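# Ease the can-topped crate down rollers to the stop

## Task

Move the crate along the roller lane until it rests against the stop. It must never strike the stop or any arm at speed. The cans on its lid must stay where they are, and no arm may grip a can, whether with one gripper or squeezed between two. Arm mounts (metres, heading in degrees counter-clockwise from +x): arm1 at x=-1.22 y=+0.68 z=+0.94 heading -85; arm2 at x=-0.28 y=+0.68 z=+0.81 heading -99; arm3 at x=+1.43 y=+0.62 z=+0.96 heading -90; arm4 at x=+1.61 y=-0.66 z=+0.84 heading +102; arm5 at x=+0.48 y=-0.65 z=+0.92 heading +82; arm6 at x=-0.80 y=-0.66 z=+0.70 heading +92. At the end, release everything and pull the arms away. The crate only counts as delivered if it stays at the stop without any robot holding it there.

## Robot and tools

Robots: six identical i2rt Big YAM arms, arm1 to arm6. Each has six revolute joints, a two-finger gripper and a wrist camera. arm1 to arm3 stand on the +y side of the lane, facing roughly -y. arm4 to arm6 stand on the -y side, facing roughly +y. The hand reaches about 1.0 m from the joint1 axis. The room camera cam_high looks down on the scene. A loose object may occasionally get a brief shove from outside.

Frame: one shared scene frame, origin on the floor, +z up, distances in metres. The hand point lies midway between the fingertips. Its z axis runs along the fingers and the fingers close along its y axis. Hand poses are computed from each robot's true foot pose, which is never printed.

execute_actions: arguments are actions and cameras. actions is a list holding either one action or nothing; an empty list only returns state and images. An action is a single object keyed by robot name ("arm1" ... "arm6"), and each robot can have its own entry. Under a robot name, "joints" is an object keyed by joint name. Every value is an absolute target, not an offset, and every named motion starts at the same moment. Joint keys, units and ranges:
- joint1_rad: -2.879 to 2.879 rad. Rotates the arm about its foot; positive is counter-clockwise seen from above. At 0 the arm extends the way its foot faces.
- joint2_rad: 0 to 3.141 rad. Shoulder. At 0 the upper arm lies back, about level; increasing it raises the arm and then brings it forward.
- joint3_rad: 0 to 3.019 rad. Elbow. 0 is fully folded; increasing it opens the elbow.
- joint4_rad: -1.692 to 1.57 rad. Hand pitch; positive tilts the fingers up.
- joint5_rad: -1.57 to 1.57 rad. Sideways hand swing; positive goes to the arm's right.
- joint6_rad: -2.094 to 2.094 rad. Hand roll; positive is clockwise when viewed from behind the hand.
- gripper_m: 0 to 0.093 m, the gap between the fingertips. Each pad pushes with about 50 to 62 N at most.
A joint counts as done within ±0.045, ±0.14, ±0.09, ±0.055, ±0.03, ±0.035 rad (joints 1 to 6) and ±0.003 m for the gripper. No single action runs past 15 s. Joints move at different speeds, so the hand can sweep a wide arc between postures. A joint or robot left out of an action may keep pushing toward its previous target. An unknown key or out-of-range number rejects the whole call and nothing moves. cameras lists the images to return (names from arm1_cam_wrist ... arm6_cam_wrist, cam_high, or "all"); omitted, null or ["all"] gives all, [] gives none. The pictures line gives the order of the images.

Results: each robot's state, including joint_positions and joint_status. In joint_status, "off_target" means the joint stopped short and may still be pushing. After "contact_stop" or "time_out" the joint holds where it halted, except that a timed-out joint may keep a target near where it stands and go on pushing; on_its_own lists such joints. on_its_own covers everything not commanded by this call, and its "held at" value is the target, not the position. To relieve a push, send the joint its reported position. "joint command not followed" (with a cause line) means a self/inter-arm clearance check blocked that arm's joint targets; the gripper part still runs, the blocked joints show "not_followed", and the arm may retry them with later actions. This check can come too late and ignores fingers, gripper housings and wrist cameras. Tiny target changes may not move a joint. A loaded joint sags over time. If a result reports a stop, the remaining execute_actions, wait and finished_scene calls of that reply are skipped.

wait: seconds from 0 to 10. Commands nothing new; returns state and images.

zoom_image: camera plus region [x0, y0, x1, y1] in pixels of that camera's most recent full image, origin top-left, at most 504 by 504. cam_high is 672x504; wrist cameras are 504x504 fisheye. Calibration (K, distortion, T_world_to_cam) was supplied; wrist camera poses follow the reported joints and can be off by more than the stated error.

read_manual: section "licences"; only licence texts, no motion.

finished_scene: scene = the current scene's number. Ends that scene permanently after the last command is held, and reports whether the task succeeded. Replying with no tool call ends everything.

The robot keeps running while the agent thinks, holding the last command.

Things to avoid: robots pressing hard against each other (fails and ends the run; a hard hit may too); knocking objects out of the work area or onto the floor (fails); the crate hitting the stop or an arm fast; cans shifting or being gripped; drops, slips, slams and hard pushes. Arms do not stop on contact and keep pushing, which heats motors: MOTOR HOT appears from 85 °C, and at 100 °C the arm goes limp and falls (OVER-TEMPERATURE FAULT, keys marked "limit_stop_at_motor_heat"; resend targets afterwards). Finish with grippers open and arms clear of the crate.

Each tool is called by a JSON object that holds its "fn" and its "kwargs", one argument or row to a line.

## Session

{"fn": "execute_actions", "kwargs": {
  "actions": []
}}

Scene clock: 0.00 s.
Motor temperatures (°C, as the motors report them): arm1=[26 29 28 29 27 29] | arm2=[27 27 29 29 28 26] | arm3=[29 30 29 27 29 29] | arm4=[28 26 27 28 29 27] | arm5=[29 32 30 28 29 29] | arm6=[27 28 28 28 27 28]
arm1.joint_positions: joint1_rad=-0.480 joint2_rad=+0.545 joint3_rad=+1.389 joint4_rad=-1.317 joint5_rad=+0.058 joint6_rad=+0.142 gripper_m=+0.094
arm1.joint_status: not commanded
arm1.hand: x=-1.3067 y=+0.4960 z=+1.5039 quat_wxyz=(-0.305, -0.748, -0.407, +0.426) (m; scene frame)
arm2.joint_positions: joint1_rad=-0.404 joint2_rad=+0.576 joint3_rad=+1.432 joint4_rad=-1.432 joint5_rad=-0.183 joint6_rad=-0.482 gripper_m=+0.094
arm2.joint_status: not commanded
arm2.hand: x=-0.3650 y=+0.4976 z=+1.3623 quat_wxyz=(-0.204, -0.614, -0.626, +0.434) (m; scene frame)
arm3.joint_positions: joint1_rad=-0.526 joint2_rad=+0.598 joint3_rad=+1.334 joint4_rad=-1.386 joint5_rad=-0.246 joint6_rad=+0.004 gripper_m=+0.094
arm3.joint_status: not commanded
arm3.hand: x=+1.3507 y=+0.4042 z=+1.4643 quat_wxyz=(-0.316, -0.745, -0.492, +0.322) (m; scene frame)
arm4.joint_positions: joint1_rad=+0.401 joint2_rad=+0.492 joint3_rad=+1.360 joint4_rad=-1.289 joint5_rad=-0.072 joint6_rad=-0.491 gripper_m=+0.095
arm4.joint_status: not commanded
arm4.hand: x=+1.4879 y=-0.5145 z=+1.4003 quat_wxyz=(-0.343, +0.820, -0.170, -0.425) (m; scene frame)
arm5.joint_positions: joint1_rad=+0.097 joint2_rad=+0.626 joint3_rad=+1.403 joint4_rad=-1.311 joint5_rad=-0.104 joint6_rad=-0.486 gripper_m=+0.094
arm5.joint_status: not commanded
arm5.hand: x=+0.4668 y=-0.4127 z=+1.4729 quat_wxyz=(-0.412, +0.746, -0.442, -0.280) (m; scene frame)
arm6.joint_positions: joint1_rad=-0.027 joint2_rad=+0.632 joint3_rad=+1.457 joint4_rad=-1.190 joint5_rad=-0.010 joint6_rad=+0.208 gripper_m=+0.095
arm6.joint_status: not commanded
arm6.hand: x=-0.8000 y=-0.4238 z=+1.3095 quat_wxyz=(-0.353, +0.519, -0.634, -0.451) (m; scene frame)
pictures: arm1_cam_wrist, arm2_cam_wrist, arm3_cam_wrist, arm4_cam_wrist, arm5_cam_wrist, arm6_cam_wrist, cam_high
camera_calibration (this result's frames):
arm1_cam_wrist: T_world_to_cam=[[-0.868189, 0.483544, -0.111504, -1.20548], [0.476467, 0.749502, -0.459594, 0.948547], [-0.138661, -0.452142, -0.881102, 1.49344], [0, 0, 0, 1]] pos_world=[-1.29146, 0.547215, 1.61741]
arm2_cam_wrist: T_world_to_cam=[[-0.95057, 0.113376, 0.289072, -0.792849], [0.0188487, 0.950309, -0.310736, -0.039508], [-0.309938, -0.289928, -0.905472, 1.38786], [0, 0, 0, 1]] pos_world=[-0.322764, 0.529814, 1.47358]
arm3_cam_wrist: T_world_to_cam=[[-0.939723, 0.303313, -0.157865, 1.38324], [0.337876, 0.894612, -0.292421, -0.383945], [0.0525326, -0.328134, -0.943169, 1.56443], [0, 0, 0, 1]] pos_world=[1.34741, 0.437269, 1.58162]
arm4_cam_wrist: T_world_to_cam=[[0.567756, 0.707201, 0.42133, -1.07113], [0.813466, -0.403524, -0.418858, -0.831984], [-0.1262, 0.580547, -0.804387, 1.73894], [0, 0, 0, 1]] pos_world=[1.50438, -0.587761, 1.5016]
arm5_cam_wrist: T_world_to_cam=[[0.891402, 0.271645, 0.362784, -0.841019], [0.399269, -0.849444, -0.345005, -0.0228682], [0.214446, 0.452386, -0.865655, 1.48868], [0, 0, 0, 1]] pos_world=[0.439574, -0.464426, 1.5859]
arm6_cam_wrist: T_world_to_cam=[[0.977809, -0.0426623, -0.20511, 1.03522], [-0.150057, -0.825829, -0.54359, 0.247133], [-0.146195, 0.562305, -0.813904, 1.30858], [0, 0, 0, 1]] pos_world=[-0.783856, -0.487566, 1.41173]
Images, in order (width x height): arm1_cam_wrist 504x504, arm2_cam_wrist 504x504, arm3_cam_wrist 504x504, arm4_cam_wrist 504x504, arm5_cam_wrist 504x504, arm6_cam_wrist 504x504, cam_high 672x504.

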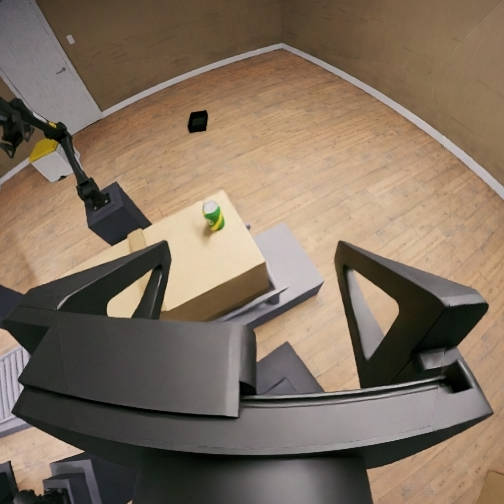

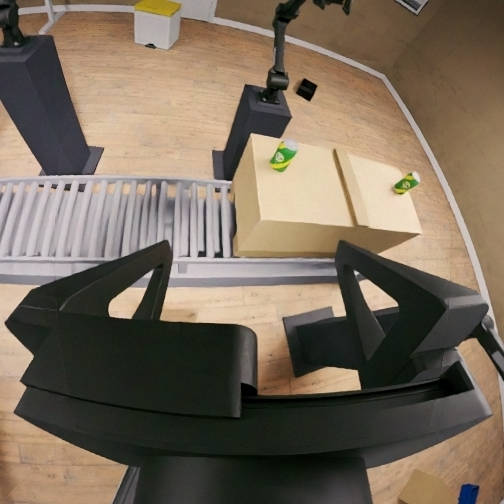

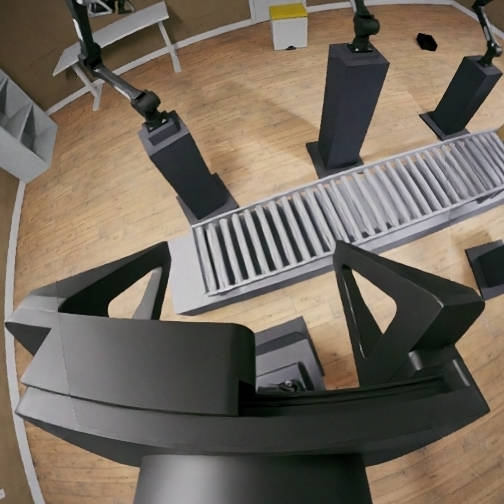

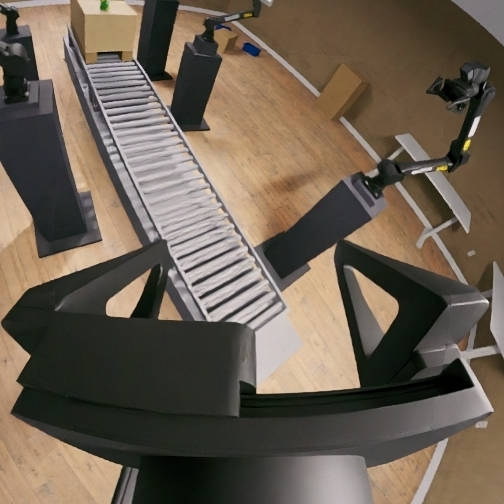

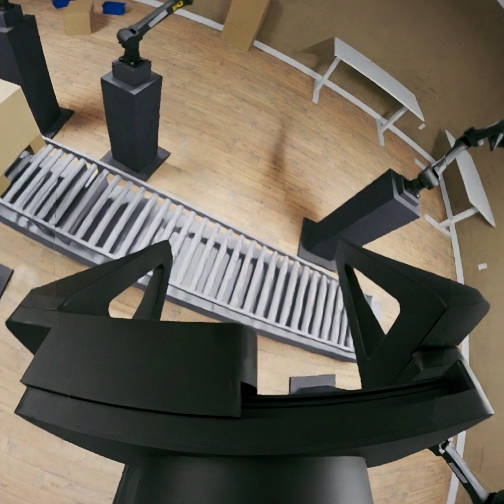

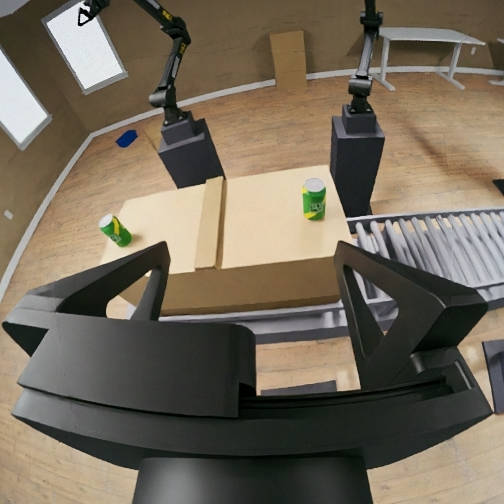

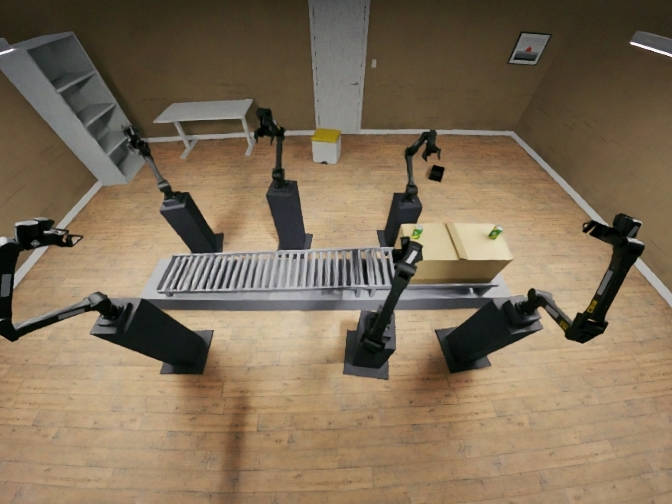

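{"fn": "execute_actions", "kwargs": {
  "actions": [
    {"arm6":{"joints":{"joint1_rad":0.45,"joint2_rad":2.05,"joint3_rad":2.17,"joint4_rad":-1.4,"joint5_rad":0,"joint6_rad":0.3,"gripper_m":0}},"arm5":{"joints":{"joint1_rad":1.14,"joint2_rad":3.05,"joint3_rad":2.42,"joint4_rad":0.33,"joint5_rad":0,"joint6_rad":0,"gripper_m":0}},"arm3":{"joints":{"joint1_rad":-1.03,"joint2_rad":3.09,"joint3_rad":2.42,"joint4_rad":0.22,"joint5_rad":0,"joint6_rad":0,"gripper_m":0}}}
  ],
  "cameras": ["arm6_cam_wrist","arm5_cam_wrist","arm2_cam_wrist"]
}}

Scene clock: 3.20 s.
Motor temperatures (°C, as the motors report them): arm1=[26 29 28 29 27 29] | arm2=[27 27 30 29 28 26] | arm3=[29 31 30 27 29 29] | arm4=[28 26 28 28 29 27] | arm5=[29 33 31 28 29 29] | arm6=[27 28 29 28 27 28]
arm1.joint_positions: joint1_rad=-0.480 joint2_rad=+0.545 joint3_rad=+1.389 joint4_rad=-1.317 joint5_rad=+0.058 joint6_rad=+0.142 gripper_m=+0.094
arm1.joint_status: not commanded
arm1.hand: x=-1.3067 y=+0.4960 z=+1.5039 quat_wxyz=(-0.305, -0.748, -0.407, +0.426) (m; scene frame)
arm2.joint_positions: joint1_rad=-0.404 joint2_rad=+0.576 joint3_rad=+1.432 joint4_rad=-1.432 joint5_rad=-0.183 joint6_rad=-0.482 gripper_m=+0.094
arm2.joint_status: not commanded
arm2.hand: x=-0.3650 y=+0.4976 z=+1.3623 quat_wxyz=(-0.204, -0.614, -0.626, +0.434) (m; scene frame)
arm3.joint_positions: joint1_rad=-1.029 joint2_rad=+3.108 joint3_rad=+2.382 joint4_rad=+0.205 joint5_rad=-0.003 joint6_rad=+0.004 gripper_m=+0.000
arm3.joint_status: all done
arm3.hand: x=+0.6597 y=+0.1521 z=+0.6483 quat_wxyz=(-0.136, -0.835, -0.234, +0.479) (m; scene frame)
arm4.joint_positions: joint1_rad=+0.401 joint2_rad=+0.492 joint3_rad=+1.360 joint4_rad=-1.289 joint5_rad=-0.072 joint6_rad=-0.491 gripper_m=+0.095
arm4.joint_status: not commanded
arm4.hand: x=+1.4879 y=-0.5145 z=+1.4003 quat_wxyz=(-0.343, +0.820, -0.170, -0.425) (m; scene frame)
arm5.joint_positions: joint1_rad=+1.142 joint2_rad=+3.066 joint3_rad=+2.383 joint4_rad=+0.306 joint5_rad=+0.000 joint6_rad=-0.016 gripper_m=+0.001
arm5.joint_status: all done
arm5.hand: x=-0.2971 y=-0.1416 z=+0.6731 quat_wxyz=(-0.167, +0.798, -0.228, -0.533) (m; scene frame)
arm6.joint_positions: joint1_rad=+0.448 joint2_rad=+2.065 joint3_rad=+2.143 joint4_rad=-1.386 joint5_rad=-0.001 joint6_rad=+0.290 gripper_m=+0.001
arm6.joint_status: all done
arm6.hand: x=-1.1272 y=-0.0380 z=+0.9403 quat_wxyz=(-0.053, +0.764, -0.630, -0.129) (m; scene frame)
pictures: arm2_cam_wrist, arm5_cam_wrist, arm6_cam_wrist
camera_calibration (this result's frames):
arm2_cam_wrist: T_world_to_cam=[[-0.95057, 0.113376, 0.289072, -0.792849], [0.0188487, 0.950309, -0.310736, -0.039508], [-0.309938, -0.289928, -0.905472, 1.38786], [0, 0, 0, 1]] pos_world=[-0.322764, 0.529814, 1.47358]
arm5_cam_wrist: T_world_to_cam=[[0.539746, 0.841614, 0.0190069, 0.264083], [0.715882, -0.446997, -0.536383, 0.516271], [-0.442932, 0.303117, -0.84376, 0.606349], [0, 0, 0, 1]] pos_world=[-0.243556, -0.175279, 0.783513]
arm6_cam_wrist: T_world_to_cam=[[0.97405, 0.207607, -0.0901416, 1.19303], [0.226122, -0.9098, 0.348042, -0.1016], [-0.00975482, -0.359393, -0.933135, 0.97419], [0, 0, 0, 1]] pos_world=[-1.12959, 0.0100011, 1.05195]
Images, in order (width x height): arm2_cam_wrist 504x504, arm5_cam_wrist 504x504, arm6_cam_wrist 504x504.

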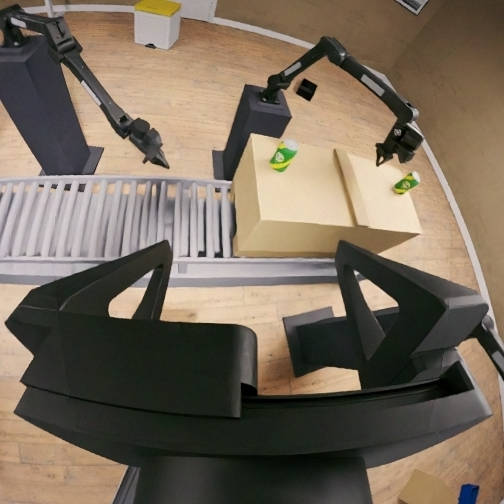

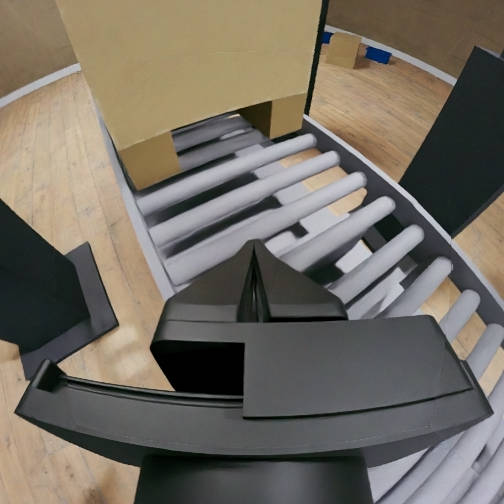

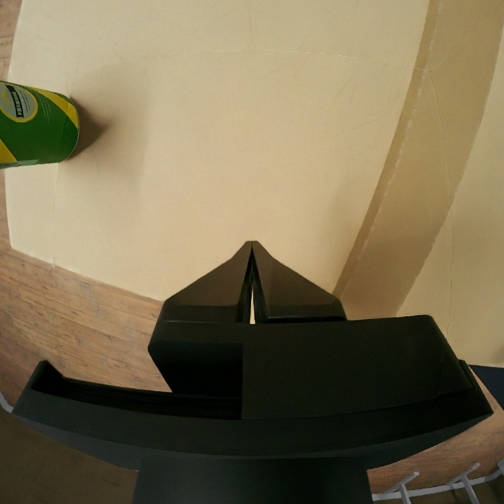

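{"fn": "execute_actions", "kwargs": {
  "actions": [
    {"arm6":{"joints":{"joint1_rad":0.37,"joint2_rad":2.17}}}
  ],
  "cameras": ["arm6_cam_wrist","arm2_cam_wrist"]
}}

Scene clock: 4.70 s.
Motor temperatures (°C, as the motors report them): arm1=[26 29 29 29 27 29] | arm2=[27 27 30 29 28 26] | arm3=[29 31 30 27 29 29] | arm4=[28 26 28 28 29 27] | arm5=[29 33 31 28 29 29] | arm6=[27 29 30 28 27 28]
arm1.joint_positions: joint1_rad=-0.480 joint2_rad=+0.545 joint3_rad=+1.389 joint4_rad=-1.317 joint5_rad=+0.058 joint6_rad=+0.142 gripper_m=+0.094
arm1.joint_status: not commanded
arm1.hand: x=-1.3067 y=+0.4960 z=+1.5039 quat_wxyz=(-0.305, -0.748, -0.407, +0.426) (m; scene frame)
arm2.joint_positions: joint1_rad=-0.404 joint2_rad=+0.576 joint3_rad=+1.432 joint4_rad=-1.432 joint5_rad=-0.183 joint6_rad=-0.482 gripper_m=+0.094
arm2.joint_status: not commanded
arm2.hand: x=-0.3650 y=+0.4976 z=+1.3623 quat_wxyz=(-0.204, -0.614, -0.626, +0.434) (m; scene frame)
arm3.joint_positions: joint1_rad=-1.029 joint2_rad=+3.108 joint3_rad=+2.382 joint4_rad=+0.205 joint5_rad=-0.003 joint6_rad=+0.004 gripper_m=+0.000
arm3.joint_status: not commanded
arm3.hand: x=+0.6597 y=+0.1521 z=+0.6483 quat_wxyz=(-0.136, -0.835, -0.234, +0.479) (m; scene frame)
arm4.joint_positions: joint1_rad=+0.401 joint2_rad=+0.492 joint3_rad=+1.360 joint4_rad=-1.289 joint5_rad=-0.072 joint6_rad=-0.491 gripper_m=+0.095
arm4.joint_status: not commanded
arm4.hand: x=+1.4879 y=-0.5145 z=+1.4003 quat_wxyz=(-0.343, +0.820, -0.170, -0.425) (m; scene frame)
arm5.joint_positions: joint1_rad=+1.142 joint2_rad=+3.066 joint3_rad=+2.383 joint4_rad=+0.306 joint5_rad=+0.000 joint6_rad=-0.016 gripper_m=+0.001
arm5.joint_status: not commanded
arm5.hand: x=-0.2971 y=-0.1416 z=+0.6731 quat_wxyz=(-0.167, +0.798, -0.228, -0.533) (m; scene frame)
arm6.joint_positions: joint1_rad=+0.364 joint2_rad=+2.173 joint3_rad=+2.144 joint4_rad=-1.388 joint5_rad=-0.002 joint6_rad=+0.291 gripper_m=+0.001
arm6.joint_status: all done
arm6.hand: x=-1.0769 y=-0.0067 z=+0.8665 quat_wxyz=(-0.034, +0.741, -0.666, -0.078) (m; scene frame)
pictures: arm2_cam_wrist, arm6_cam_wrist
camera_calibration (this result's frames):
arm2_cam_wrist: T_world_to_cam=[[-0.95057, 0.113376, 0.289072, -0.792849], [0.0188487, 0.950309, -0.310736, -0.039508], [-0.309938, -0.289928, -0.905472, 1.38786], [0, 0, 0, 1]] pos_world=[-0.322764, 0.529814, 1.47358]
arm6_cam_wrist: T_world_to_cam=[[0.991067, 0.117538, -0.0630078, 1.1251], [0.133319, -0.885099, 0.445899, -0.243352], [-0.00335793, -0.450316, -0.892863, 0.888515], [0, 0, 0, 1]] pos_world=[-1.07962, 0.0524796, 0.972722]
Images, in order (width x height): arm2_cam_wrist 504x504, arm6_cam_wrist 504x504.

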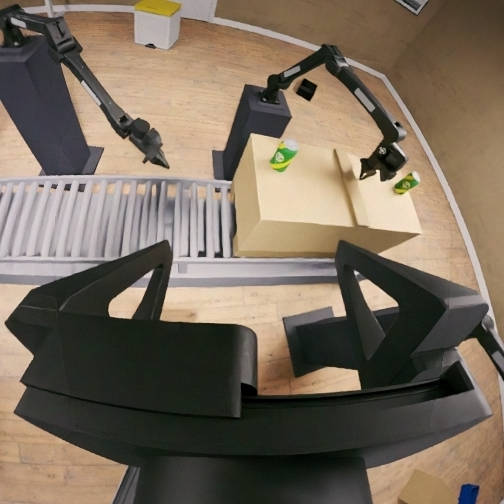

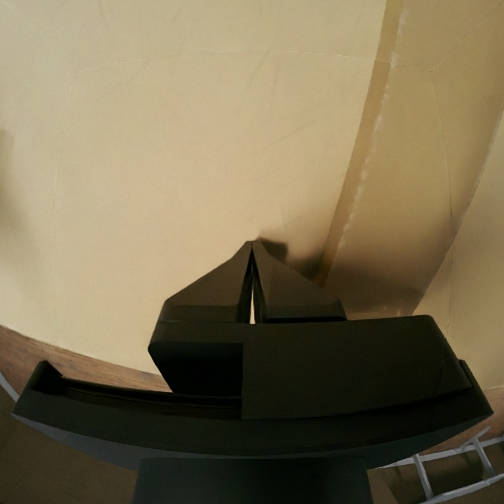

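{"fn": "execute_actions", "kwargs": {
  "actions": [
    {"arm6":{"joints":{"joint1_rad":0.31}}}
  ],
  "cameras": []
}}

{"fn": "execute_actions", "kwargs": {
  "actions": [
    {"arm6":{"joints":{"joint1_rad":0.22}}}
  ],
  "cameras": ["arm6_cam_wrist"]
}}

{"fn": "execute_actions", "kwargs": {
  "actions": [
    {"arm6":{"joints":{"joint1_rad":0.12,"joint6_rad":0.1}}}
  ],
  "cameras": []
}}

{"fn": "execute_actions", "kwargs": {
  "actions": [
    {"arm6":{"joints":{"joint1_rad":0.02}}}
  ],
  "cameras": ["arm6_cam_wrist","arm2_cam_wrist","arm5_cam_wrist"]
}}

Scene clock: 5.97 s.
Motor temperatures (°C, as the motors report them): arm1=[26 29 29 29 27 29] | arm2=[27 27 30 29 28 26] | arm3=[29 32 31 27 29 29] | arm4=[28 26 28 28 29 27] | arm5=[29 34 32 28 29 29] | arm6=[27 29 30 28 27 28]
arm1.joint_positions: joint1_rad=-0.480 joint2_rad=+0.545 joint3_rad=+1.389 joint4_rad=-1.317 joint5_rad=+0.058 joint6_rad=+0.142 gripper_m=+0.094
arm1.joint_status: not commanded
arm1.hand: x=-1.3067 y=+0.4960 z=+1.5039 quat_wxyz=(-0.305, -0.748, -0.407, +0.426) (m; scene frame)
arm2.joint_positions: joint1_rad=-0.404 joint2_rad=+0.576 joint3_rad=+1.432 joint4_rad=-1.432 joint5_rad=-0.183 joint6_rad=-0.482 gripper_m=+0.094
arm2.joint_status: not commanded
arm2.hand: x=-0.3650 y=+0.4976 z=+1.3623 quat_wxyz=(-0.204, -0.614, -0.626, +0.434) (m; scene frame)
arm3.joint_positions: joint1_rad=-1.029 joint2_rad=+3.108 joint3_rad=+2.382 joint4_rad=+0.205 joint5_rad=-0.003 joint6_rad=+0.004 gripper_m=+0.000
arm3.joint_status: not commanded
arm3.hand: x=+0.6597 y=+0.1521 z=+0.6483 quat_wxyz=(-0.136, -0.835, -0.234, +0.479) (m; scene frame)
arm4.joint_positions: joint1_rad=+0.401 joint2_rad=+0.492 joint3_rad=+1.360 joint4_rad=-1.289 joint5_rad=-0.072 joint6_rad=-0.491 gripper_m=+0.095
arm4.joint_status: not commanded
arm4.hand: x=+1.4879 y=-0.5145 z=+1.4003 quat_wxyz=(-0.343, +0.820, -0.170, -0.425) (m; scene frame)
arm5.joint_positions: joint1_rad=+1.142 joint2_rad=+3.066 joint3_rad=+2.383 joint4_rad=+0.306 joint5_rad=+0.000 joint6_rad=-0.016 gripper_m=+0.001
arm5.joint_status: not commanded
arm5.hand: x=-0.2971 y=-0.1416 z=+0.6731 quat_wxyz=(-0.167, +0.798, -0.228, -0.533) (m; scene frame)
arm6.joint_positions: joint1_rad=+0.314 joint2_rad=+2.173 joint3_rad=+2.144 joint4_rad=-1.388 joint5_rad=-0.008 joint6_rad=+0.293 gripper_m=+0.001
arm6.joint_status: all done
arm6.hand: x=-1.0446 y=+0.0060 z=+0.8664 quat_wxyz=(-0.033, +0.724, -0.685, -0.079) (m; scene frame)
pictures: none
No camera images: the call's "cameras" was empty. Leave "cameras" out to get every camera's image.

Scene clock: 7.97 s.
Motor temperatures (°C, as the motors report them): arm1=[26 29 29 29 27 29] | arm2=[27 27 31 29 28 26] | arm3=[29 32 31 27 29 29] | arm4=[28 26 29 28 29 27] | arm5=[29 34 32 28 29 29] | arm6=[27 29 30 28 27 28]
arm1.joint_positions: joint1_rad=-0.480 joint2_rad=+0.545 joint3_rad=+1.389 joint4_rad=-1.317 joint5_rad=+0.058 joint6_rad=+0.142 gripper_m=+0.094
arm1.joint_status: not commanded
arm1.hand: x=-1.3067 y=+0.4960 z=+1.5039 quat_wxyz=(-0.305, -0.748, -0.407, +0.426) (m; scene frame)
arm2.joint_positions: joint1_rad=-0.404 joint2_rad=+0.576 joint3_rad=+1.432 joint4_rad=-1.432 joint5_rad=-0.183 joint6_rad=-0.482 gripper_m=+0.094
arm2.joint_status: not commanded
arm2.hand: x=-0.3650 y=+0.4976 z=+1.3623 quat_wxyz=(-0.204, -0.614, -0.626, +0.434) (m; scene frame)
arm3.joint_positions: joint1_rad=-1.029 joint2_rad=+3.108 joint3_rad=+2.382 joint4_rad=+0.205 joint5_rad=-0.003 joint6_rad=+0.004 gripper_m=+0.000
arm3.joint_status: not commanded
arm3.hand: x=+0.6597 y=+0.1521 z=+0.6483 quat_wxyz=(-0.136, -0.835, -0.234, +0.479) (m; scene frame)
arm4.joint_positions: joint1_rad=+0.401 joint2_rad=+0.492 joint3_rad=+1.360 joint4_rad=-1.289 joint5_rad=-0.072 joint6_rad=-0.491 gripper_m=+0.095
arm4.joint_status: not commanded
arm4.hand: x=+1.4879 y=-0.5145 z=+1.4003 quat_wxyz=(-0.343, +0.820, -0.170, -0.425) (m; scene frame)
arm5.joint_positions: joint1_rad=+1.142 joint2_rad=+3.066 joint3_rad=+2.383 joint4_rad=+0.306 joint5_rad=+0.000 joint6_rad=-0.016 gripper_m=+0.001
arm5.joint_status: not commanded
arm5.hand: x=-0.2971 y=-0.1416 z=+0.6731 quat_wxyz=(-0.167, +0.798, -0.228, -0.533) (m; scene frame)
arm6.joint_positions: joint1_rad=+0.242 joint2_rad=+2.173 joint3_rad=+2.144 joint4_rad=-1.394 joint5_rad=-0.010 joint6_rad=+0.299 gripper_m=+0.001
arm6.joint_status: all done
arm6.hand: x=-0.9957 y=+0.0205 z=+0.8660 quat_wxyz=(-0.033, +0.697, -0.713, -0.076) (m; scene frame)
pictures: arm6_cam_wrist
camera_calibration (this result's frames):
arm6_cam_wrist: T_world_to_cam=[[0.997326, -0.0114975, -0.0721739, 1.0582], [0.0225442, -0.890991, 0.453461, -0.346622], [-0.0695199, -0.453875, -0.888349, 0.830845], [0, 0, 0, 1]] pos_world=[-0.989795, 0.0804298, 0.971634]
Images, in order (width x height): arm6_cam_wrist 504x504.

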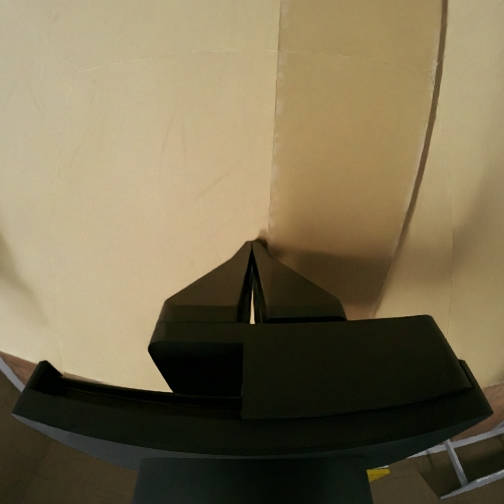

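Scene clock: 9.97 s.
Motor temperatures (°C, as the motors report them): arm1=[26 29 30 29 27 29] | arm2=[27 27 31 29 28 26] | arm3=[29 33 32 27 29 29] | arm4=[28 26 29 28 29 27] | arm5=[29 35 32 28 29 29] | arm6=[27 30 31 28 28 28]
arm1.joint_positions: joint1_rad=-0.480 joint2_rad=+0.545 joint3_rad=+1.389 joint4_rad=-1.317 joint5_rad=+0.058 joint6_rad=+0.142 gripper_m=+0.094
arm1.joint_status: not commanded
arm1.hand: x=-1.3067 y=+0.4960 z=+1.5039 quat_wxyz=(-0.305, -0.748, -0.407, +0.426) (m; scene frame)
arm2.joint_positions: joint1_rad=-0.404 joint2_rad=+0.576 joint3_rad=+1.432 joint4_rad=-1.432 joint5_rad=-0.183 joint6_rad=-0.482 gripper_m=+0.094
arm2.joint_status: not commanded
arm2.hand: x=-0.3650 y=+0.4976 z=+1.3623 quat_wxyz=(-0.204, -0.614, -0.626, +0.434) (m; scene frame)
arm3.joint_positions: joint1_rad=-1.029 joint2_rad=+3.108 joint3_rad=+2.382 joint4_rad=+0.205 joint5_rad=-0.003 joint6_rad=+0.004 gripper_m=+0.000
arm3.joint_status: not commanded
arm3.hand: x=+0.6597 y=+0.1521 z=+0.6483 quat_wxyz=(-0.136, -0.835, -0.234, +0.479) (m; scene frame)
arm4.joint_positions: joint1_rad=+0.401 joint2_rad=+0.492 joint3_rad=+1.360 joint4_rad=-1.289 joint5_rad=-0.072 joint6_rad=-0.491 gripper_m=+0.095
arm4.joint_status: not commanded
arm4.hand: x=+1.4879 y=-0.5145 z=+1.4003 quat_wxyz=(-0.343, +0.820, -0.170, -0.425) (m; scene frame)
arm5.joint_positions: joint1_rad=+1.142 joint2_rad=+3.066 joint3_rad=+2.383 joint4_rad=+0.306 joint5_rad=+0.000 joint6_rad=-0.016 gripper_m=+0.001
arm5.joint_status: not commanded
arm5.hand: x=-0.2971 y=-0.1416 z=+0.6731 quat_wxyz=(-0.167, +0.798, -0.228, -0.533) (m; scene frame)
arm6.joint_positions: joint1_rad=+0.125 joint2_rad=+2.173 joint3_rad=+2.144 joint4_rad=-1.401 joint5_rad=-0.003 joint6_rad=+0.110 gripper_m=+0.001
arm6.joint_status: all done
arm6.hand: x=-0.9134 y=+0.0369 z=+0.8652 quat_wxyz=(-0.043, +0.722, -0.688, -0.065) (m; scene frame)
pictures: none
No camera images: the call's "cameras" was empty. Leave "cameras" out to get every camera's image.

Scene clock: 11.90 s.
Motor temperatures (°C, as the motors report them): arm1=[26 29 30 29 27 29] | arm2=[27 27 31 29 28 26] | arm3=[29 33 32 27 29 29] | arm4=[28 26 29 28 29 27] | arm5=[29 35 33 28 29 29] | arm6=[27 30 31 28 28 28]
arm1.joint_positions: joint1_rad=-0.480 joint2_rad=+0.545 joint3_rad=+1.389 joint4_rad=-1.317 joint5_rad=+0.058 joint6_rad=+0.142 gripper_m=+0.094
arm1.joint_status: not commanded
arm1.hand: x=-1.3067 y=+0.4960 z=+1.5039 quat_wxyz=(-0.305, -0.748, -0.407, +0.426) (m; scene frame)
arm2.joint_positions: joint1_rad=-0.404 joint2_rad=+0.576 joint3_rad=+1.432 joint4_rad=-1.432 joint5_rad=-0.183 joint6_rad=-0.482 gripper_m=+0.094
arm2.joint_status: not commanded
arm2.hand: x=-0.3650 y=+0.4976 z=+1.3623 quat_wxyz=(-0.204, -0.614, -0.626, +0.434) (m; scene frame)
arm3.joint_positions: joint1_rad=-1.029 joint2_rad=+3.108 joint3_rad=+2.382 joint4_rad=+0.205 joint5_rad=-0.003 joint6_rad=+0.004 gripper_m=+0.000
arm3.joint_status: not commanded
arm3.hand: x=+0.6597 y=+0.1521 z=+0.6483 quat_wxyz=(-0.136, -0.835, -0.234, +0.479) (m; scene frame)
arm4.joint_positions: joint1_rad=+0.401 joint2_rad=+0.492 joint3_rad=+1.360 joint4_rad=-1.289 joint5_rad=-0.072 joint6_rad=-0.491 gripper_m=+0.095
arm4.joint_status: not commanded
arm4.hand: x=+1.4879 y=-0.5145 z=+1.4003 quat_wxyz=(-0.343, +0.820, -0.170, -0.425) (m; scene frame)
arm5.joint_positions: joint1_rad=+1.142 joint2_rad=+3.066 joint3_rad=+2.383 joint4_rad=+0.306 joint5_rad=+0.000 joint6_rad=-0.016 gripper_m=+0.001
arm5.joint_status: not commanded
arm5.hand: x=-0.2971 y=-0.1416 z=+0.6731 quat_wxyz=(-0.167, +0.798, -0.228, -0.533) (m; scene frame)
arm6.joint_positions: joint1_rad=+0.034 joint2_rad=+2.173 joint3_rad=+2.144 joint4_rad=-1.401 joint5_rad=-0.007 joint6_rad=+0.110 gripper_m=+0.001
arm6.joint_status: all done
arm6.hand: x=-0.8503 y=+0.0442 z=+0.8648 quat_wxyz=(-0.044, +0.690, -0.719, -0.064) (m; scene frame)
pictures: arm2_cam_wrist, arm5_cam_wrist, arm6_cam_wrist
camera_calibration (this result's frames):
arm2_cam_wrist: T_world_to_cam=[[-0.95057, 0.113376, 0.289072, -0.792849], [0.0188487, 0.950309, -0.310736, -0.039508], [-0.309938, -0.289928, -0.905472, 1.38786], [0, 0, 0, 1]] pos_world=[-0.322764, 0.529814, 1.47358]
arm5_cam_wrist: T_world_to_cam=[[0.539746, 0.841614, 0.0190069, 0.264083], [0.715882, -0.446997, -0.536383, 0.516271], [-0.442932, 0.303117, -0.84376, 0.606349], [0, 0, 0, 1]] pos_world=[-0.243556, -0.175279, 0.783513]
arm6_cam_wrist: T_world_to_cam=[[0.998621, -0.0323323, -0.0413651, 0.888788], [-0.0100145, -0.890717, 0.454448, -0.356822], [-0.0515379, -0.453407, -0.889812, 0.867121], [0, 0, 0, 1]] pos_world=[-0.846446, 0.104068, 0.970497]
Images, in order (width x height): arm2_cam_wrist 504x504, arm5_cam_wrist 504x504, arm6_cam_wrist 504x504.

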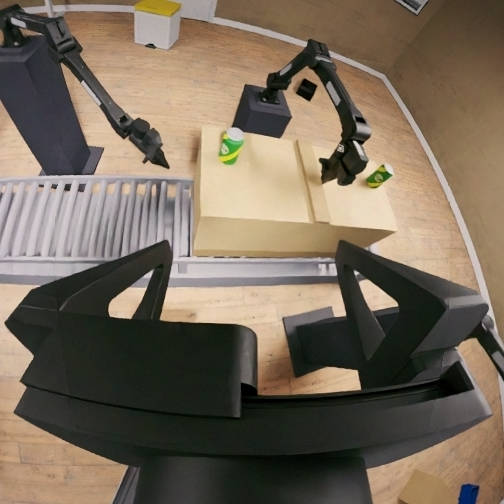

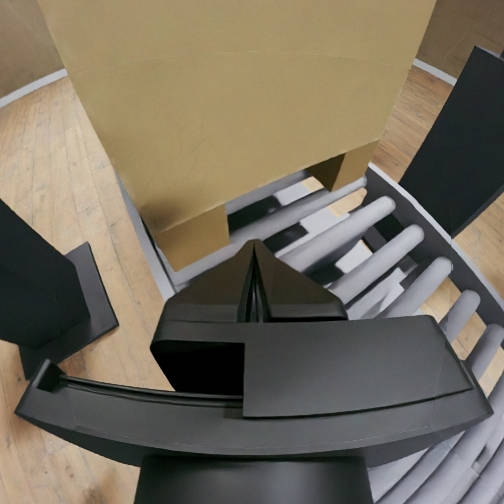

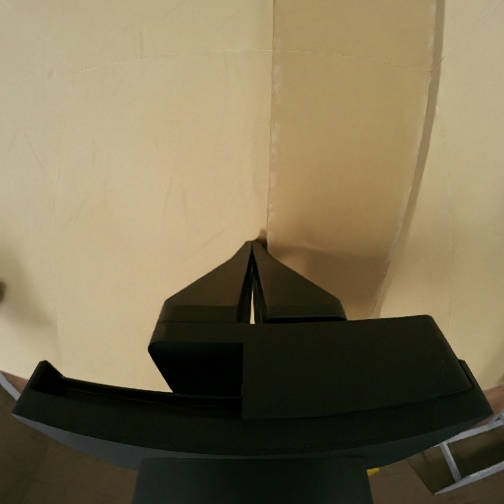

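{"fn": "execute_actions", "kwargs": {
  "actions": [
    {"arm6":{"joints":{"joint1_rad":-0.1,"joint6_rad":-0.1}},"arm5":{"joints":{"joint1_rad":1.05,"joint2_rad":2.95,"joint3_rad":1.82,"joint4_rad":1.08}}}
  ],
  "cameras": []
}}

{"fn": "execute_actions", "kwargs": {
  "actions": [
    {"arm6":{"joints":{"joint1_rad":-0.21}}}
  ],
  "cameras": []
}}

{"fn": "execute_actions", "kwargs": {
  "actions": [
    {"arm6":{"joints":{"joint1_rad":-0.29,"joint6_rad":-0.3}}}
  ],
  "cameras": ["arm6_cam_wrist","arm2_cam_wrist","arm5_cam_wrist"]
}}

Scene clock: 14.43 s.
Motor temperatures (°C, as the motors report them): arm1=[26 29 30 29 27 29] | arm2=[27 27 32 29 28 26] | arm3=[29 34 33 27 29 29] | arm4=[28 26 30 28 29 27] | arm5=[29 35 33 28 29 29] | arm6=[27 30 32 28 28 28]
arm1.joint_positions: joint1_rad=-0.480 joint2_rad=+0.545 joint3_rad=+1.389 joint4_rad=-1.317 joint5_rad=+0.058 joint6_rad=+0.142 gripper_m=+0.094
arm1.joint_status: not commanded
arm1.hand: x=-1.3067 y=+0.4960 z=+1.5039 quat_wxyz=(-0.305, -0.748, -0.407, +0.426) (m; scene frame)
arm2.joint_positions: joint1_rad=-0.404 joint2_rad=+0.576 joint3_rad=+1.432 joint4_rad=-1.432 joint5_rad=-0.183 joint6_rad=-0.482 gripper_m=+0.094
arm2.joint_status: not commanded
arm2.hand: x=-0.3650 y=+0.4976 z=+1.3623 quat_wxyz=(-0.204, -0.614, -0.626, +0.434) (m; scene frame)
arm3.joint_positions: joint1_rad=-1.029 joint2_rad=+3.108 joint3_rad=+2.382 joint4_rad=+0.205 joint5_rad=-0.003 joint6_rad=+0.004 gripper_m=+0.000
arm3.joint_status: not commanded
arm3.hand: x=+0.6597 y=+0.1521 z=+0.6483 quat_wxyz=(-0.136, -0.835, -0.234, +0.479) (m; scene frame)
arm4.joint_positions: joint1_rad=+0.401 joint2_rad=+0.492 joint3_rad=+1.360 joint4_rad=-1.289 joint5_rad=-0.072 joint6_rad=-0.491 gripper_m=+0.095
arm4.joint_status: not commanded
arm4.hand: x=+1.4879 y=-0.5145 z=+1.4003 quat_wxyz=(-0.343, +0.820, -0.170, -0.425) (m; scene frame)
arm5.joint_positions: joint1_rad=+1.048 joint2_rad=+2.938 joint3_rad=+1.809 joint4_rad=+1.054 joint5_rad=+0.000 joint6_rad=-0.015 gripper_m=+0.001
arm5.joint_status: all done
arm5.hand: x=-0.1567 y=-0.1424 z=+0.6917 quat_wxyz=(-0.231, +0.698, -0.234, -0.637) (m; scene frame)
arm6.joint_positions: joint1_rad=-0.100 joint2_rad=+2.173 joint3_rad=+2.144 joint4_rad=-1.409 joint5_rad=-0.002 joint6_rad=-0.090 gripper_m=+0.001
arm6.joint_status: all done
arm6.hand: x=-0.7546 y=+0.0426 z=+0.8637 quat_wxyz=(-0.052, +0.713, -0.697, -0.052) (m; scene frame)
pictures: none
No camera images: the call's "cameras" was empty. Leave "cameras" out to get every camera's image.

Scene clock: 16.13 s.
Motor temperatures (°C, as the motors report them): arm1=[26 29 30 29 27 29] | arm2=[27 27 32 29 28 26] | arm3=[29 34 33 27 29 29] | arm4=[28 26 30 28 29 27] | arm5=[29 36 33 28 29 29] | arm6=[27 31 32 28 28 28]
arm1.joint_positions: joint1_rad=-0.480 joint2_rad=+0.545 joint3_rad=+1.389 joint4_rad=-1.317 joint5_rad=+0.058 joint6_rad=+0.142 gripper_m=+0.094
arm1.joint_status: not commanded
arm1.hand: x=-1.3067 y=+0.4960 z=+1.5039 quat_wxyz=(-0.305, -0.748, -0.407, +0.426) (m; scene frame)
arm2.joint_positions: joint1_rad=-0.404 joint2_rad=+0.576 joint3_rad=+1.432 joint4_rad=-1.432 joint5_rad=-0.183 joint6_rad=-0.482 gripper_m=+0.094
arm2.joint_status: not commanded
arm2.hand: x=-0.3650 y=+0.4976 z=+1.3623 quat_wxyz=(-0.204, -0.614, -0.626, +0.434) (m; scene frame)
arm3.joint_positions: joint1_rad=-1.029 joint2_rad=+3.108 joint3_rad=+2.382 joint4_rad=+0.205 joint5_rad=-0.003 joint6_rad=+0.004 gripper_m=+0.000
arm3.joint_status: not commanded
arm3.hand: x=+0.6597 y=+0.1521 z=+0.6483 quat_wxyz=(-0.136, -0.835, -0.234, +0.479) (m; scene frame)
arm4.joint_positions: joint1_rad=+0.401 joint2_rad=+0.492 joint3_rad=+1.360 joint4_rad=-1.289 joint5_rad=-0.072 joint6_rad=-0.491 gripper_m=+0.095
arm4.joint_status: not commanded
arm4.hand: x=+1.4879 y=-0.5145 z=+1.4003 quat_wxyz=(-0.343, +0.820, -0.170, -0.425) (m; scene frame)
arm5.joint_positions: joint1_rad=+1.048 joint2_rad=+2.938 joint3_rad=+1.809 joint4_rad=+1.054 joint5_rad=+0.000 joint6_rad=-0.015 gripper_m=+0.001
arm5.joint_status: not commanded
arm5.hand: x=-0.1567 y=-0.1424 z=+0.6917 quat_wxyz=(-0.231, +0.698, -0.234, -0.637) (m; scene frame)
arm6.joint_positions: joint1_rad=-0.189 joint2_rad=+2.173 joint3_rad=+2.144 joint4_rad=-1.405 joint5_rad=-0.010 joint6_rad=-0.090 gripper_m=+0.001
arm6.joint_status: all done
arm6.hand: x=-0.6931 y=+0.0368 z=+0.8631 quat_wxyz=(-0.053, +0.682, -0.728, -0.054) (m; scene frame)
pictures: none
No camera images: the call's "cameras" was empty. Leave "cameras" out to get every camera's image.

Scene clock: 18.07 s.
Motor temperatures (°C, as the motors report them): arm1=[26 29 31 29 27 29] | arm2=[27 27 32 29 28 26] | arm3=[29 35 34 27 29 29] | arm4=[28 26 30 28 29 27] | arm5=[29 36 33 28 29 29] | arm6=[27 31 32 28 28 28]
arm1.joint_positions: joint1_rad=-0.480 joint2_rad=+0.545 joint3_rad=+1.389 joint4_rad=-1.317 joint5_rad=+0.058 joint6_rad=+0.142 gripper_m=+0.094
arm1.joint_status: not commanded
arm1.hand: x=-1.3067 y=+0.4960 z=+1.5039 quat_wxyz=(-0.305, -0.748, -0.407, +0.426) (m; scene frame)
arm2.joint_positions: joint1_rad=-0.404 joint2_rad=+0.576 joint3_rad=+1.432 joint4_rad=-1.432 joint5_rad=-0.183 joint6_rad=-0.482 gripper_m=+0.094
arm2.joint_status: not commanded
arm2.hand: x=-0.3650 y=+0.4976 z=+1.3623 quat_wxyz=(-0.204, -0.614, -0.626, +0.434) (m; scene frame)
arm3.joint_positions: joint1_rad=-1.029 joint2_rad=+3.108 joint3_rad=+2.382 joint4_rad=+0.205 joint5_rad=-0.003 joint6_rad=+0.004 gripper_m=+0.000
arm3.joint_status: not commanded
arm3.hand: x=+0.6597 y=+0.1521 z=+0.6483 quat_wxyz=(-0.136, -0.835, -0.234, +0.479) (m; scene frame)
arm4.joint_positions: joint1_rad=+0.401 joint2_rad=+0.492 joint3_rad=+1.360 joint4_rad=-1.289 joint5_rad=-0.072 joint6_rad=-0.491 gripper_m=+0.095
arm4.joint_status: not commanded
arm4.hand: x=+1.4879 y=-0.5145 z=+1.4003 quat_wxyz=(-0.343, +0.820, -0.170, -0.425) (m; scene frame)
arm5.joint_positions: joint1_rad=+1.048 joint2_rad=+2.938 joint3_rad=+1.809 joint4_rad=+1.054 joint5_rad=+0.000 joint6_rad=-0.015 gripper_m=+0.001
arm5.joint_status: not commanded
arm5.hand: x=-0.1567 y=-0.1424 z=+0.6917 quat_wxyz=(-0.231, +0.698, -0.234, -0.637) (m; scene frame)
arm6.joint_positions: joint1_rad=-0.287 joint2_rad=+2.173 joint3_rad=+2.144 joint4_rad=-1.401 joint5_rad=+0.000 joint6_rad=-0.290 gripper_m=+0.001
arm6.joint_status: all done
arm6.hand: x=-0.6237 y=+0.0234 z=+0.8624 quat_wxyz=(-0.063, +0.718, -0.692, -0.043) (m; scene frame)
pictures: arm2_cam_wrist, arm5_cam_wrist, arm6_cam_wrist
camera_calibration (this result's frames):
arm2_cam_wrist: T_world_to_cam=[[-0.95057, 0.113376, 0.289072, -0.792849], [0.0188487, 0.950309, -0.310736, -0.039508], [-0.309938, -0.289928, -0.905472, 1.38786], [0, 0, 0, 1]] pos_world=[-0.322764, 0.529814, 1.47358]
arm5_cam_wrist: T_world_to_cam=[[0.618693, 0.785364, 0.0205624, 0.191945], [0.516695, -0.387046, -0.763689, 0.559996], [-0.591816, 0.483114, -0.645256, 0.549446], [0, 0, 0, 1]] pos_world=[-0.0829311, -0.199447, 0.77825]
arm6_cam_wrist: T_world_to_cam=[[0.998968, 0.0402522, 0.021057, 0.606363], [0.0261427, -0.888482, 0.458167, -0.352728], [0.037151, -0.457143, -0.888617, 0.921655], [0, 0, 0, 1]] pos_world=[-0.630756, 0.0835279, 0.967838]
Images, in order (width x height): arm2_cam_wrist 504x504, arm5_cam_wrist 504x504, arm6_cam_wrist 504x504.

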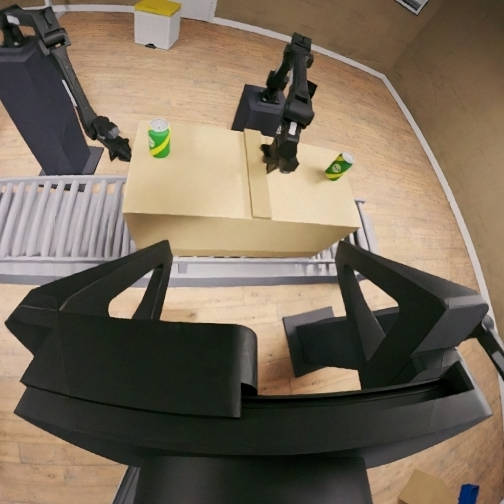

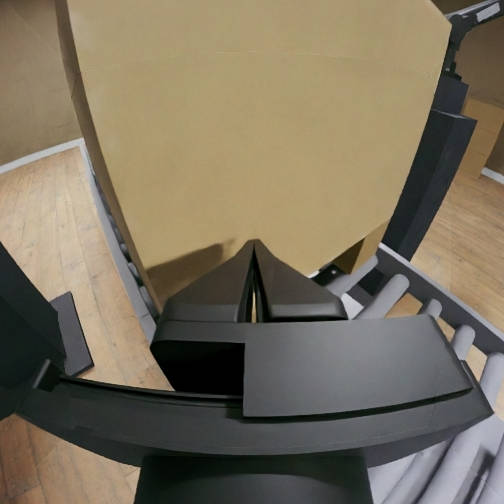

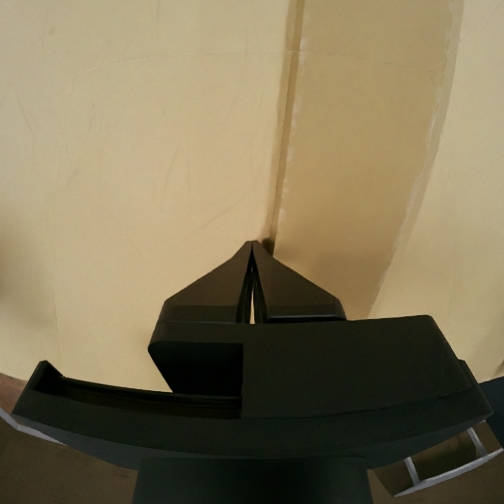

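{"fn": "execute_actions", "kwargs": {
  "actions": [
    {"arm6":{"joints":{"joint1_rad":-0.375}},"arm5":{"joints":{"joint1_rad":0.96}}}
  ],
  "cameras": []
}}

{"fn": "execute_actions", "kwargs": {
  "actions": [
    {"arm6":{"joints":{"joint1_rad":-0.455,"joint6_rad":-0.45}},"arm5":{"joints":{"joint1_rad":0.88}}}
  ],
  "cameras": []
}}

{"fn": "execute_actions", "kwargs": {
  "actions": [
    {"arm6":{"joints":{"joint1_rad":-0.53}},"arm5":{"joints":{"joint1_rad":0.8}}}
  ],
  "cameras": ["arm6_cam_wrist","arm2_cam_wrist"]
}}

Scene clock: 20.53 s.
Motor temperatures (°C, as the motors report them): arm1=[26 29 31 29 27 29] | arm2=[27 27 32 29 28 26] | arm3=[29 35 34 27 29 29] | arm4=[28 26 30 28 29 27] | arm5=[29 36 33 28 29 29] | arm6=[27 31 33 28 28 28]
arm1.joint_positions: joint1_rad=-0.480 joint2_rad=+0.545 joint3_rad=+1.389 joint4_rad=-1.317 joint5_rad=+0.058 joint6_rad=+0.142 gripper_m=+0.094
arm1.joint_status: not commanded
arm1.hand: x=-1.3067 y=+0.4960 z=+1.5039 quat_wxyz=(-0.305, -0.748, -0.407, +0.426) (m; scene frame)
arm2.joint_positions: joint1_rad=-0.404 joint2_rad=+0.576 joint3_rad=+1.432 joint4_rad=-1.432 joint5_rad=-0.183 joint6_rad=-0.482 gripper_m=+0.094
arm2.joint_status: not commanded
arm2.hand: x=-0.3650 y=+0.4976 z=+1.3623 quat_wxyz=(-0.204, -0.614, -0.626, +0.434) (m; scene frame)
arm3.joint_positions: joint1_rad=-1.029 joint2_rad=+3.108 joint3_rad=+2.382 joint4_rad=+0.205 joint5_rad=-0.003 joint6_rad=+0.004 gripper_m=+0.000
arm3.joint_status: not commanded
arm3.hand: x=+0.6597 y=+0.1521 z=+0.6483 quat_wxyz=(-0.136, -0.835, -0.234, +0.479) (m; scene frame)
arm4.joint_positions: joint1_rad=+0.401 joint2_rad=+0.492 joint3_rad=+1.360 joint4_rad=-1.289 joint5_rad=-0.072 joint6_rad=-0.491 gripper_m=+0.095
arm4.joint_status: not commanded
arm4.hand: x=+1.4879 y=-0.5145 z=+1.4003 quat_wxyz=(-0.343, +0.820, -0.170, -0.425) (m; scene frame)
arm5.joint_positions: joint1_rad=+0.955 joint2_rad=+2.938 joint3_rad=+1.809 joint4_rad=+1.054 joint5_rad=+0.000 joint6_rad=-0.015 gripper_m=+0.001
arm5.joint_status: all done
arm5.hand: x=-0.1069 y=-0.0853 z=+0.6924 quat_wxyz=(-0.261, +0.686, -0.266, -0.625) (m; scene frame)
arm6.joint_positions: joint1_rad=-0.360 joint2_rad=+2.172 joint3_rad=+2.144 joint4_rad=-1.399 joint5_rad=-0.007 joint6_rad=-0.290 gripper_m=+0.001
arm6.joint_status: all done
arm6.hand: x=-0.5751 y=+0.0095 z=+0.8624 quat_wxyz=(-0.064, +0.692, -0.717, -0.044) (m; scene frame)
pictures: none
No camera images: the call's "cameras" was empty. Leave "cameras" out to get every camera's image.

Scene clock: 22.47 s.
Motor temperatures (°C, as the motors report them): arm1=[26 29 31 29 27 29] | arm2=[27 27 32 29 28 26] | arm3=[29 35 34 27 29 29] | arm4=[28 26 30 28 29 27] | arm5=[29 36 32 28 29 29] | arm6=[27 31 33 28 28 28]
arm1.joint_positions: joint1_rad=-0.480 joint2_rad=+0.545 joint3_rad=+1.389 joint4_rad=-1.317 joint5_rad=+0.058 joint6_rad=+0.142 gripper_m=+0.094
arm1.joint_status: not commanded
arm1.hand: x=-1.3067 y=+0.4960 z=+1.5039 quat_wxyz=(-0.305, -0.748, -0.407, +0.426) (m; scene frame)
arm2.joint_positions: joint1_rad=-0.404 joint2_rad=+0.576 joint3_rad=+1.432 joint4_rad=-1.432 joint5_rad=-0.183 joint6_rad=-0.482 gripper_m=+0.094
arm2.joint_status: not commanded
arm2.hand: x=-0.3650 y=+0.4976 z=+1.3623 quat_wxyz=(-0.204, -0.614, -0.626, +0.434) (m; scene frame)
arm3.joint_positions: joint1_rad=-1.029 joint2_rad=+3.108 joint3_rad=+2.382 joint4_rad=+0.205 joint5_rad=-0.003 joint6_rad=+0.004 gripper_m=+0.000
arm3.joint_status: not commanded
arm3.hand: x=+0.6597 y=+0.1521 z=+0.6483 quat_wxyz=(-0.136, -0.835, -0.234, +0.479) (m; scene frame)
arm4.joint_positions: joint1_rad=+0.401 joint2_rad=+0.492 joint3_rad=+1.360 joint4_rad=-1.289 joint5_rad=-0.072 joint6_rad=-0.491 gripper_m=+0.095
arm4.joint_status: not commanded
arm4.hand: x=+1.4879 y=-0.5145 z=+1.4003 quat_wxyz=(-0.343, +0.820, -0.170, -0.425) (m; scene frame)
arm5.joint_positions: joint1_rad=+0.873 joint2_rad=+2.938 joint3_rad=+1.809 joint4_rad=+1.054 joint5_rad=+0.000 joint6_rad=-0.015 gripper_m=+0.001
arm5.joint_status: all done
arm5.hand: x=-0.0589 y=-0.0392 z=+0.6931 quat_wxyz=(-0.286, +0.674, -0.293, -0.614) (m; scene frame)
arm6.joint_positions: joint1_rad=-0.453 joint2_rad=+2.170 joint3_rad=+2.144 joint4_rad=-1.399 joint5_rad=+0.001 joint6_rad=-0.440 gripper_m=+0.001
arm6.joint_status: all done
arm6.hand: x=-0.5119 y=-0.0152 z=+0.8625 quat_wxyz=(-0.070, +0.712, -0.698, -0.033) (m; scene frame)
pictures: none
No camera images: the call's "cameras" was empty. Leave "cameras" out to get every camera's image.

Scene clock: 24.33 s.
Motor temperatures (°C, as the motors report them): arm1=[26 29 31 29 27 29] | arm2=[27 27 33 29 28 26] | arm3=[29 35 34 27 29 29] | arm4=[28 26 30 28 29 27] | arm5=[29 36 32 28 29 29] | arm6=[27 31 33 28 28 28]
arm1.joint_positions: joint1_rad=-0.480 joint2_rad=+0.545 joint3_rad=+1.389 joint4_rad=-1.317 joint5_rad=+0.058 joint6_rad=+0.142 gripper_m=+0.094
arm1.joint_status: not commanded
arm1.hand: x=-1.3067 y=+0.4960 z=+1.5039 quat_wxyz=(-0.305, -0.748, -0.407, +0.426) (m; scene frame)
arm2.joint_positions: joint1_rad=-0.404 joint2_rad=+0.576 joint3_rad=+1.432 joint4_rad=-1.432 joint5_rad=-0.183 joint6_rad=-0.482 gripper_m=+0.094
arm2.joint_status: not commanded
arm2.hand: x=-0.3650 y=+0.4976 z=+1.3623 quat_wxyz=(-0.204, -0.614, -0.626, +0.434) (m; scene frame)
arm3.joint_positions: joint1_rad=-1.029 joint2_rad=+3.108 joint3_rad=+2.382 joint4_rad=+0.205 joint5_rad=-0.003 joint6_rad=+0.004 gripper_m=+0.000
arm3.joint_status: not commanded
arm3.hand: x=+0.6597 y=+0.1521 z=+0.6483 quat_wxyz=(-0.136, -0.835, -0.234, +0.479) (m; scene frame)
arm4.joint_positions: joint1_rad=+0.401 joint2_rad=+0.492 joint3_rad=+1.360 joint4_rad=-1.289 joint5_rad=-0.072 joint6_rad=-0.491 gripper_m=+0.095
arm4.joint_status: not commanded
arm4.hand: x=+1.4879 y=-0.5145 z=+1.4003 quat_wxyz=(-0.343, +0.820, -0.170, -0.425) (m; scene frame)
arm5.joint_positions: joint1_rad=+0.793 joint2_rad=+2.938 joint3_rad=+1.809 joint4_rad=+1.054 joint5_rad=+0.000 joint6_rad=-0.015 gripper_m=+0.001
arm5.joint_status: all done
arm5.hand: x=-0.0082 y=+0.0023 z=+0.6938 quat_wxyz=(-0.311, +0.662, -0.320, -0.603) (m; scene frame)
arm6.joint_positions: joint1_rad=-0.521 joint2_rad=+2.170 joint3_rad=+2.144 joint4_rad=-1.399 joint5_rad=-0.004 joint6_rad=-0.440 gripper_m=+0.001
arm6.joint_status: all done
arm6.hand: x=-0.4696 y=-0.0358 z=+0.8624 quat_wxyz=(-0.070, +0.688, -0.721, -0.033) (m; scene frame)
pictures: arm2_cam_wrist, arm6_cam_wrist
camera_calibration (this result's frames):
arm2_cam_wrist: T_world_to_cam=[[-0.95057, 0.113376, 0.289072, -0.792849], [0.0188487, 0.950309, -0.310736, -0.039508], [-0.309938, -0.289928, -0.905472, 1.38786], [0, 0, 0, 1]] pos_world=[-0.322764, 0.529814, 1.47358]
arm6_cam_wrist: T_world_to_cam=[[0.998245, -0.0448414, 0.038682, 0.436246], [-0.0576215, -0.886214, 0.459679, -0.449866], [0.0136679, -0.461101, -0.887242, 0.87646], [0, 0, 0, 1]] pos_world=[-0.473382, 0.0250212, 0.967552]
Images, in order (width x height): arm2_cam_wrist 504x504, arm6_cam_wrist 504x504.

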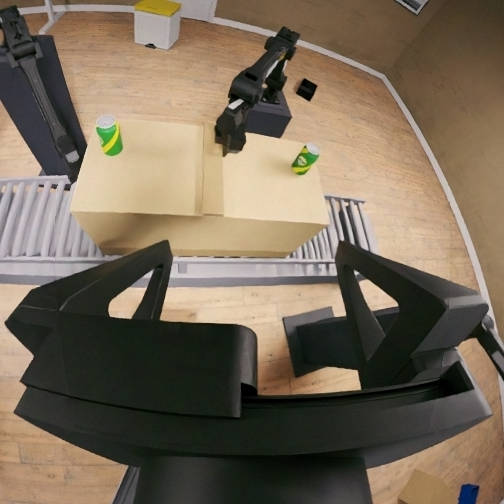

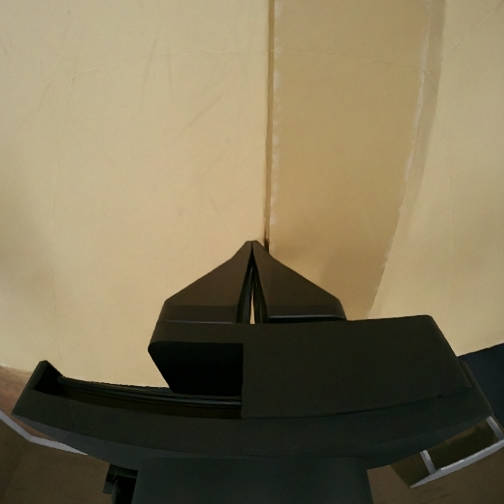

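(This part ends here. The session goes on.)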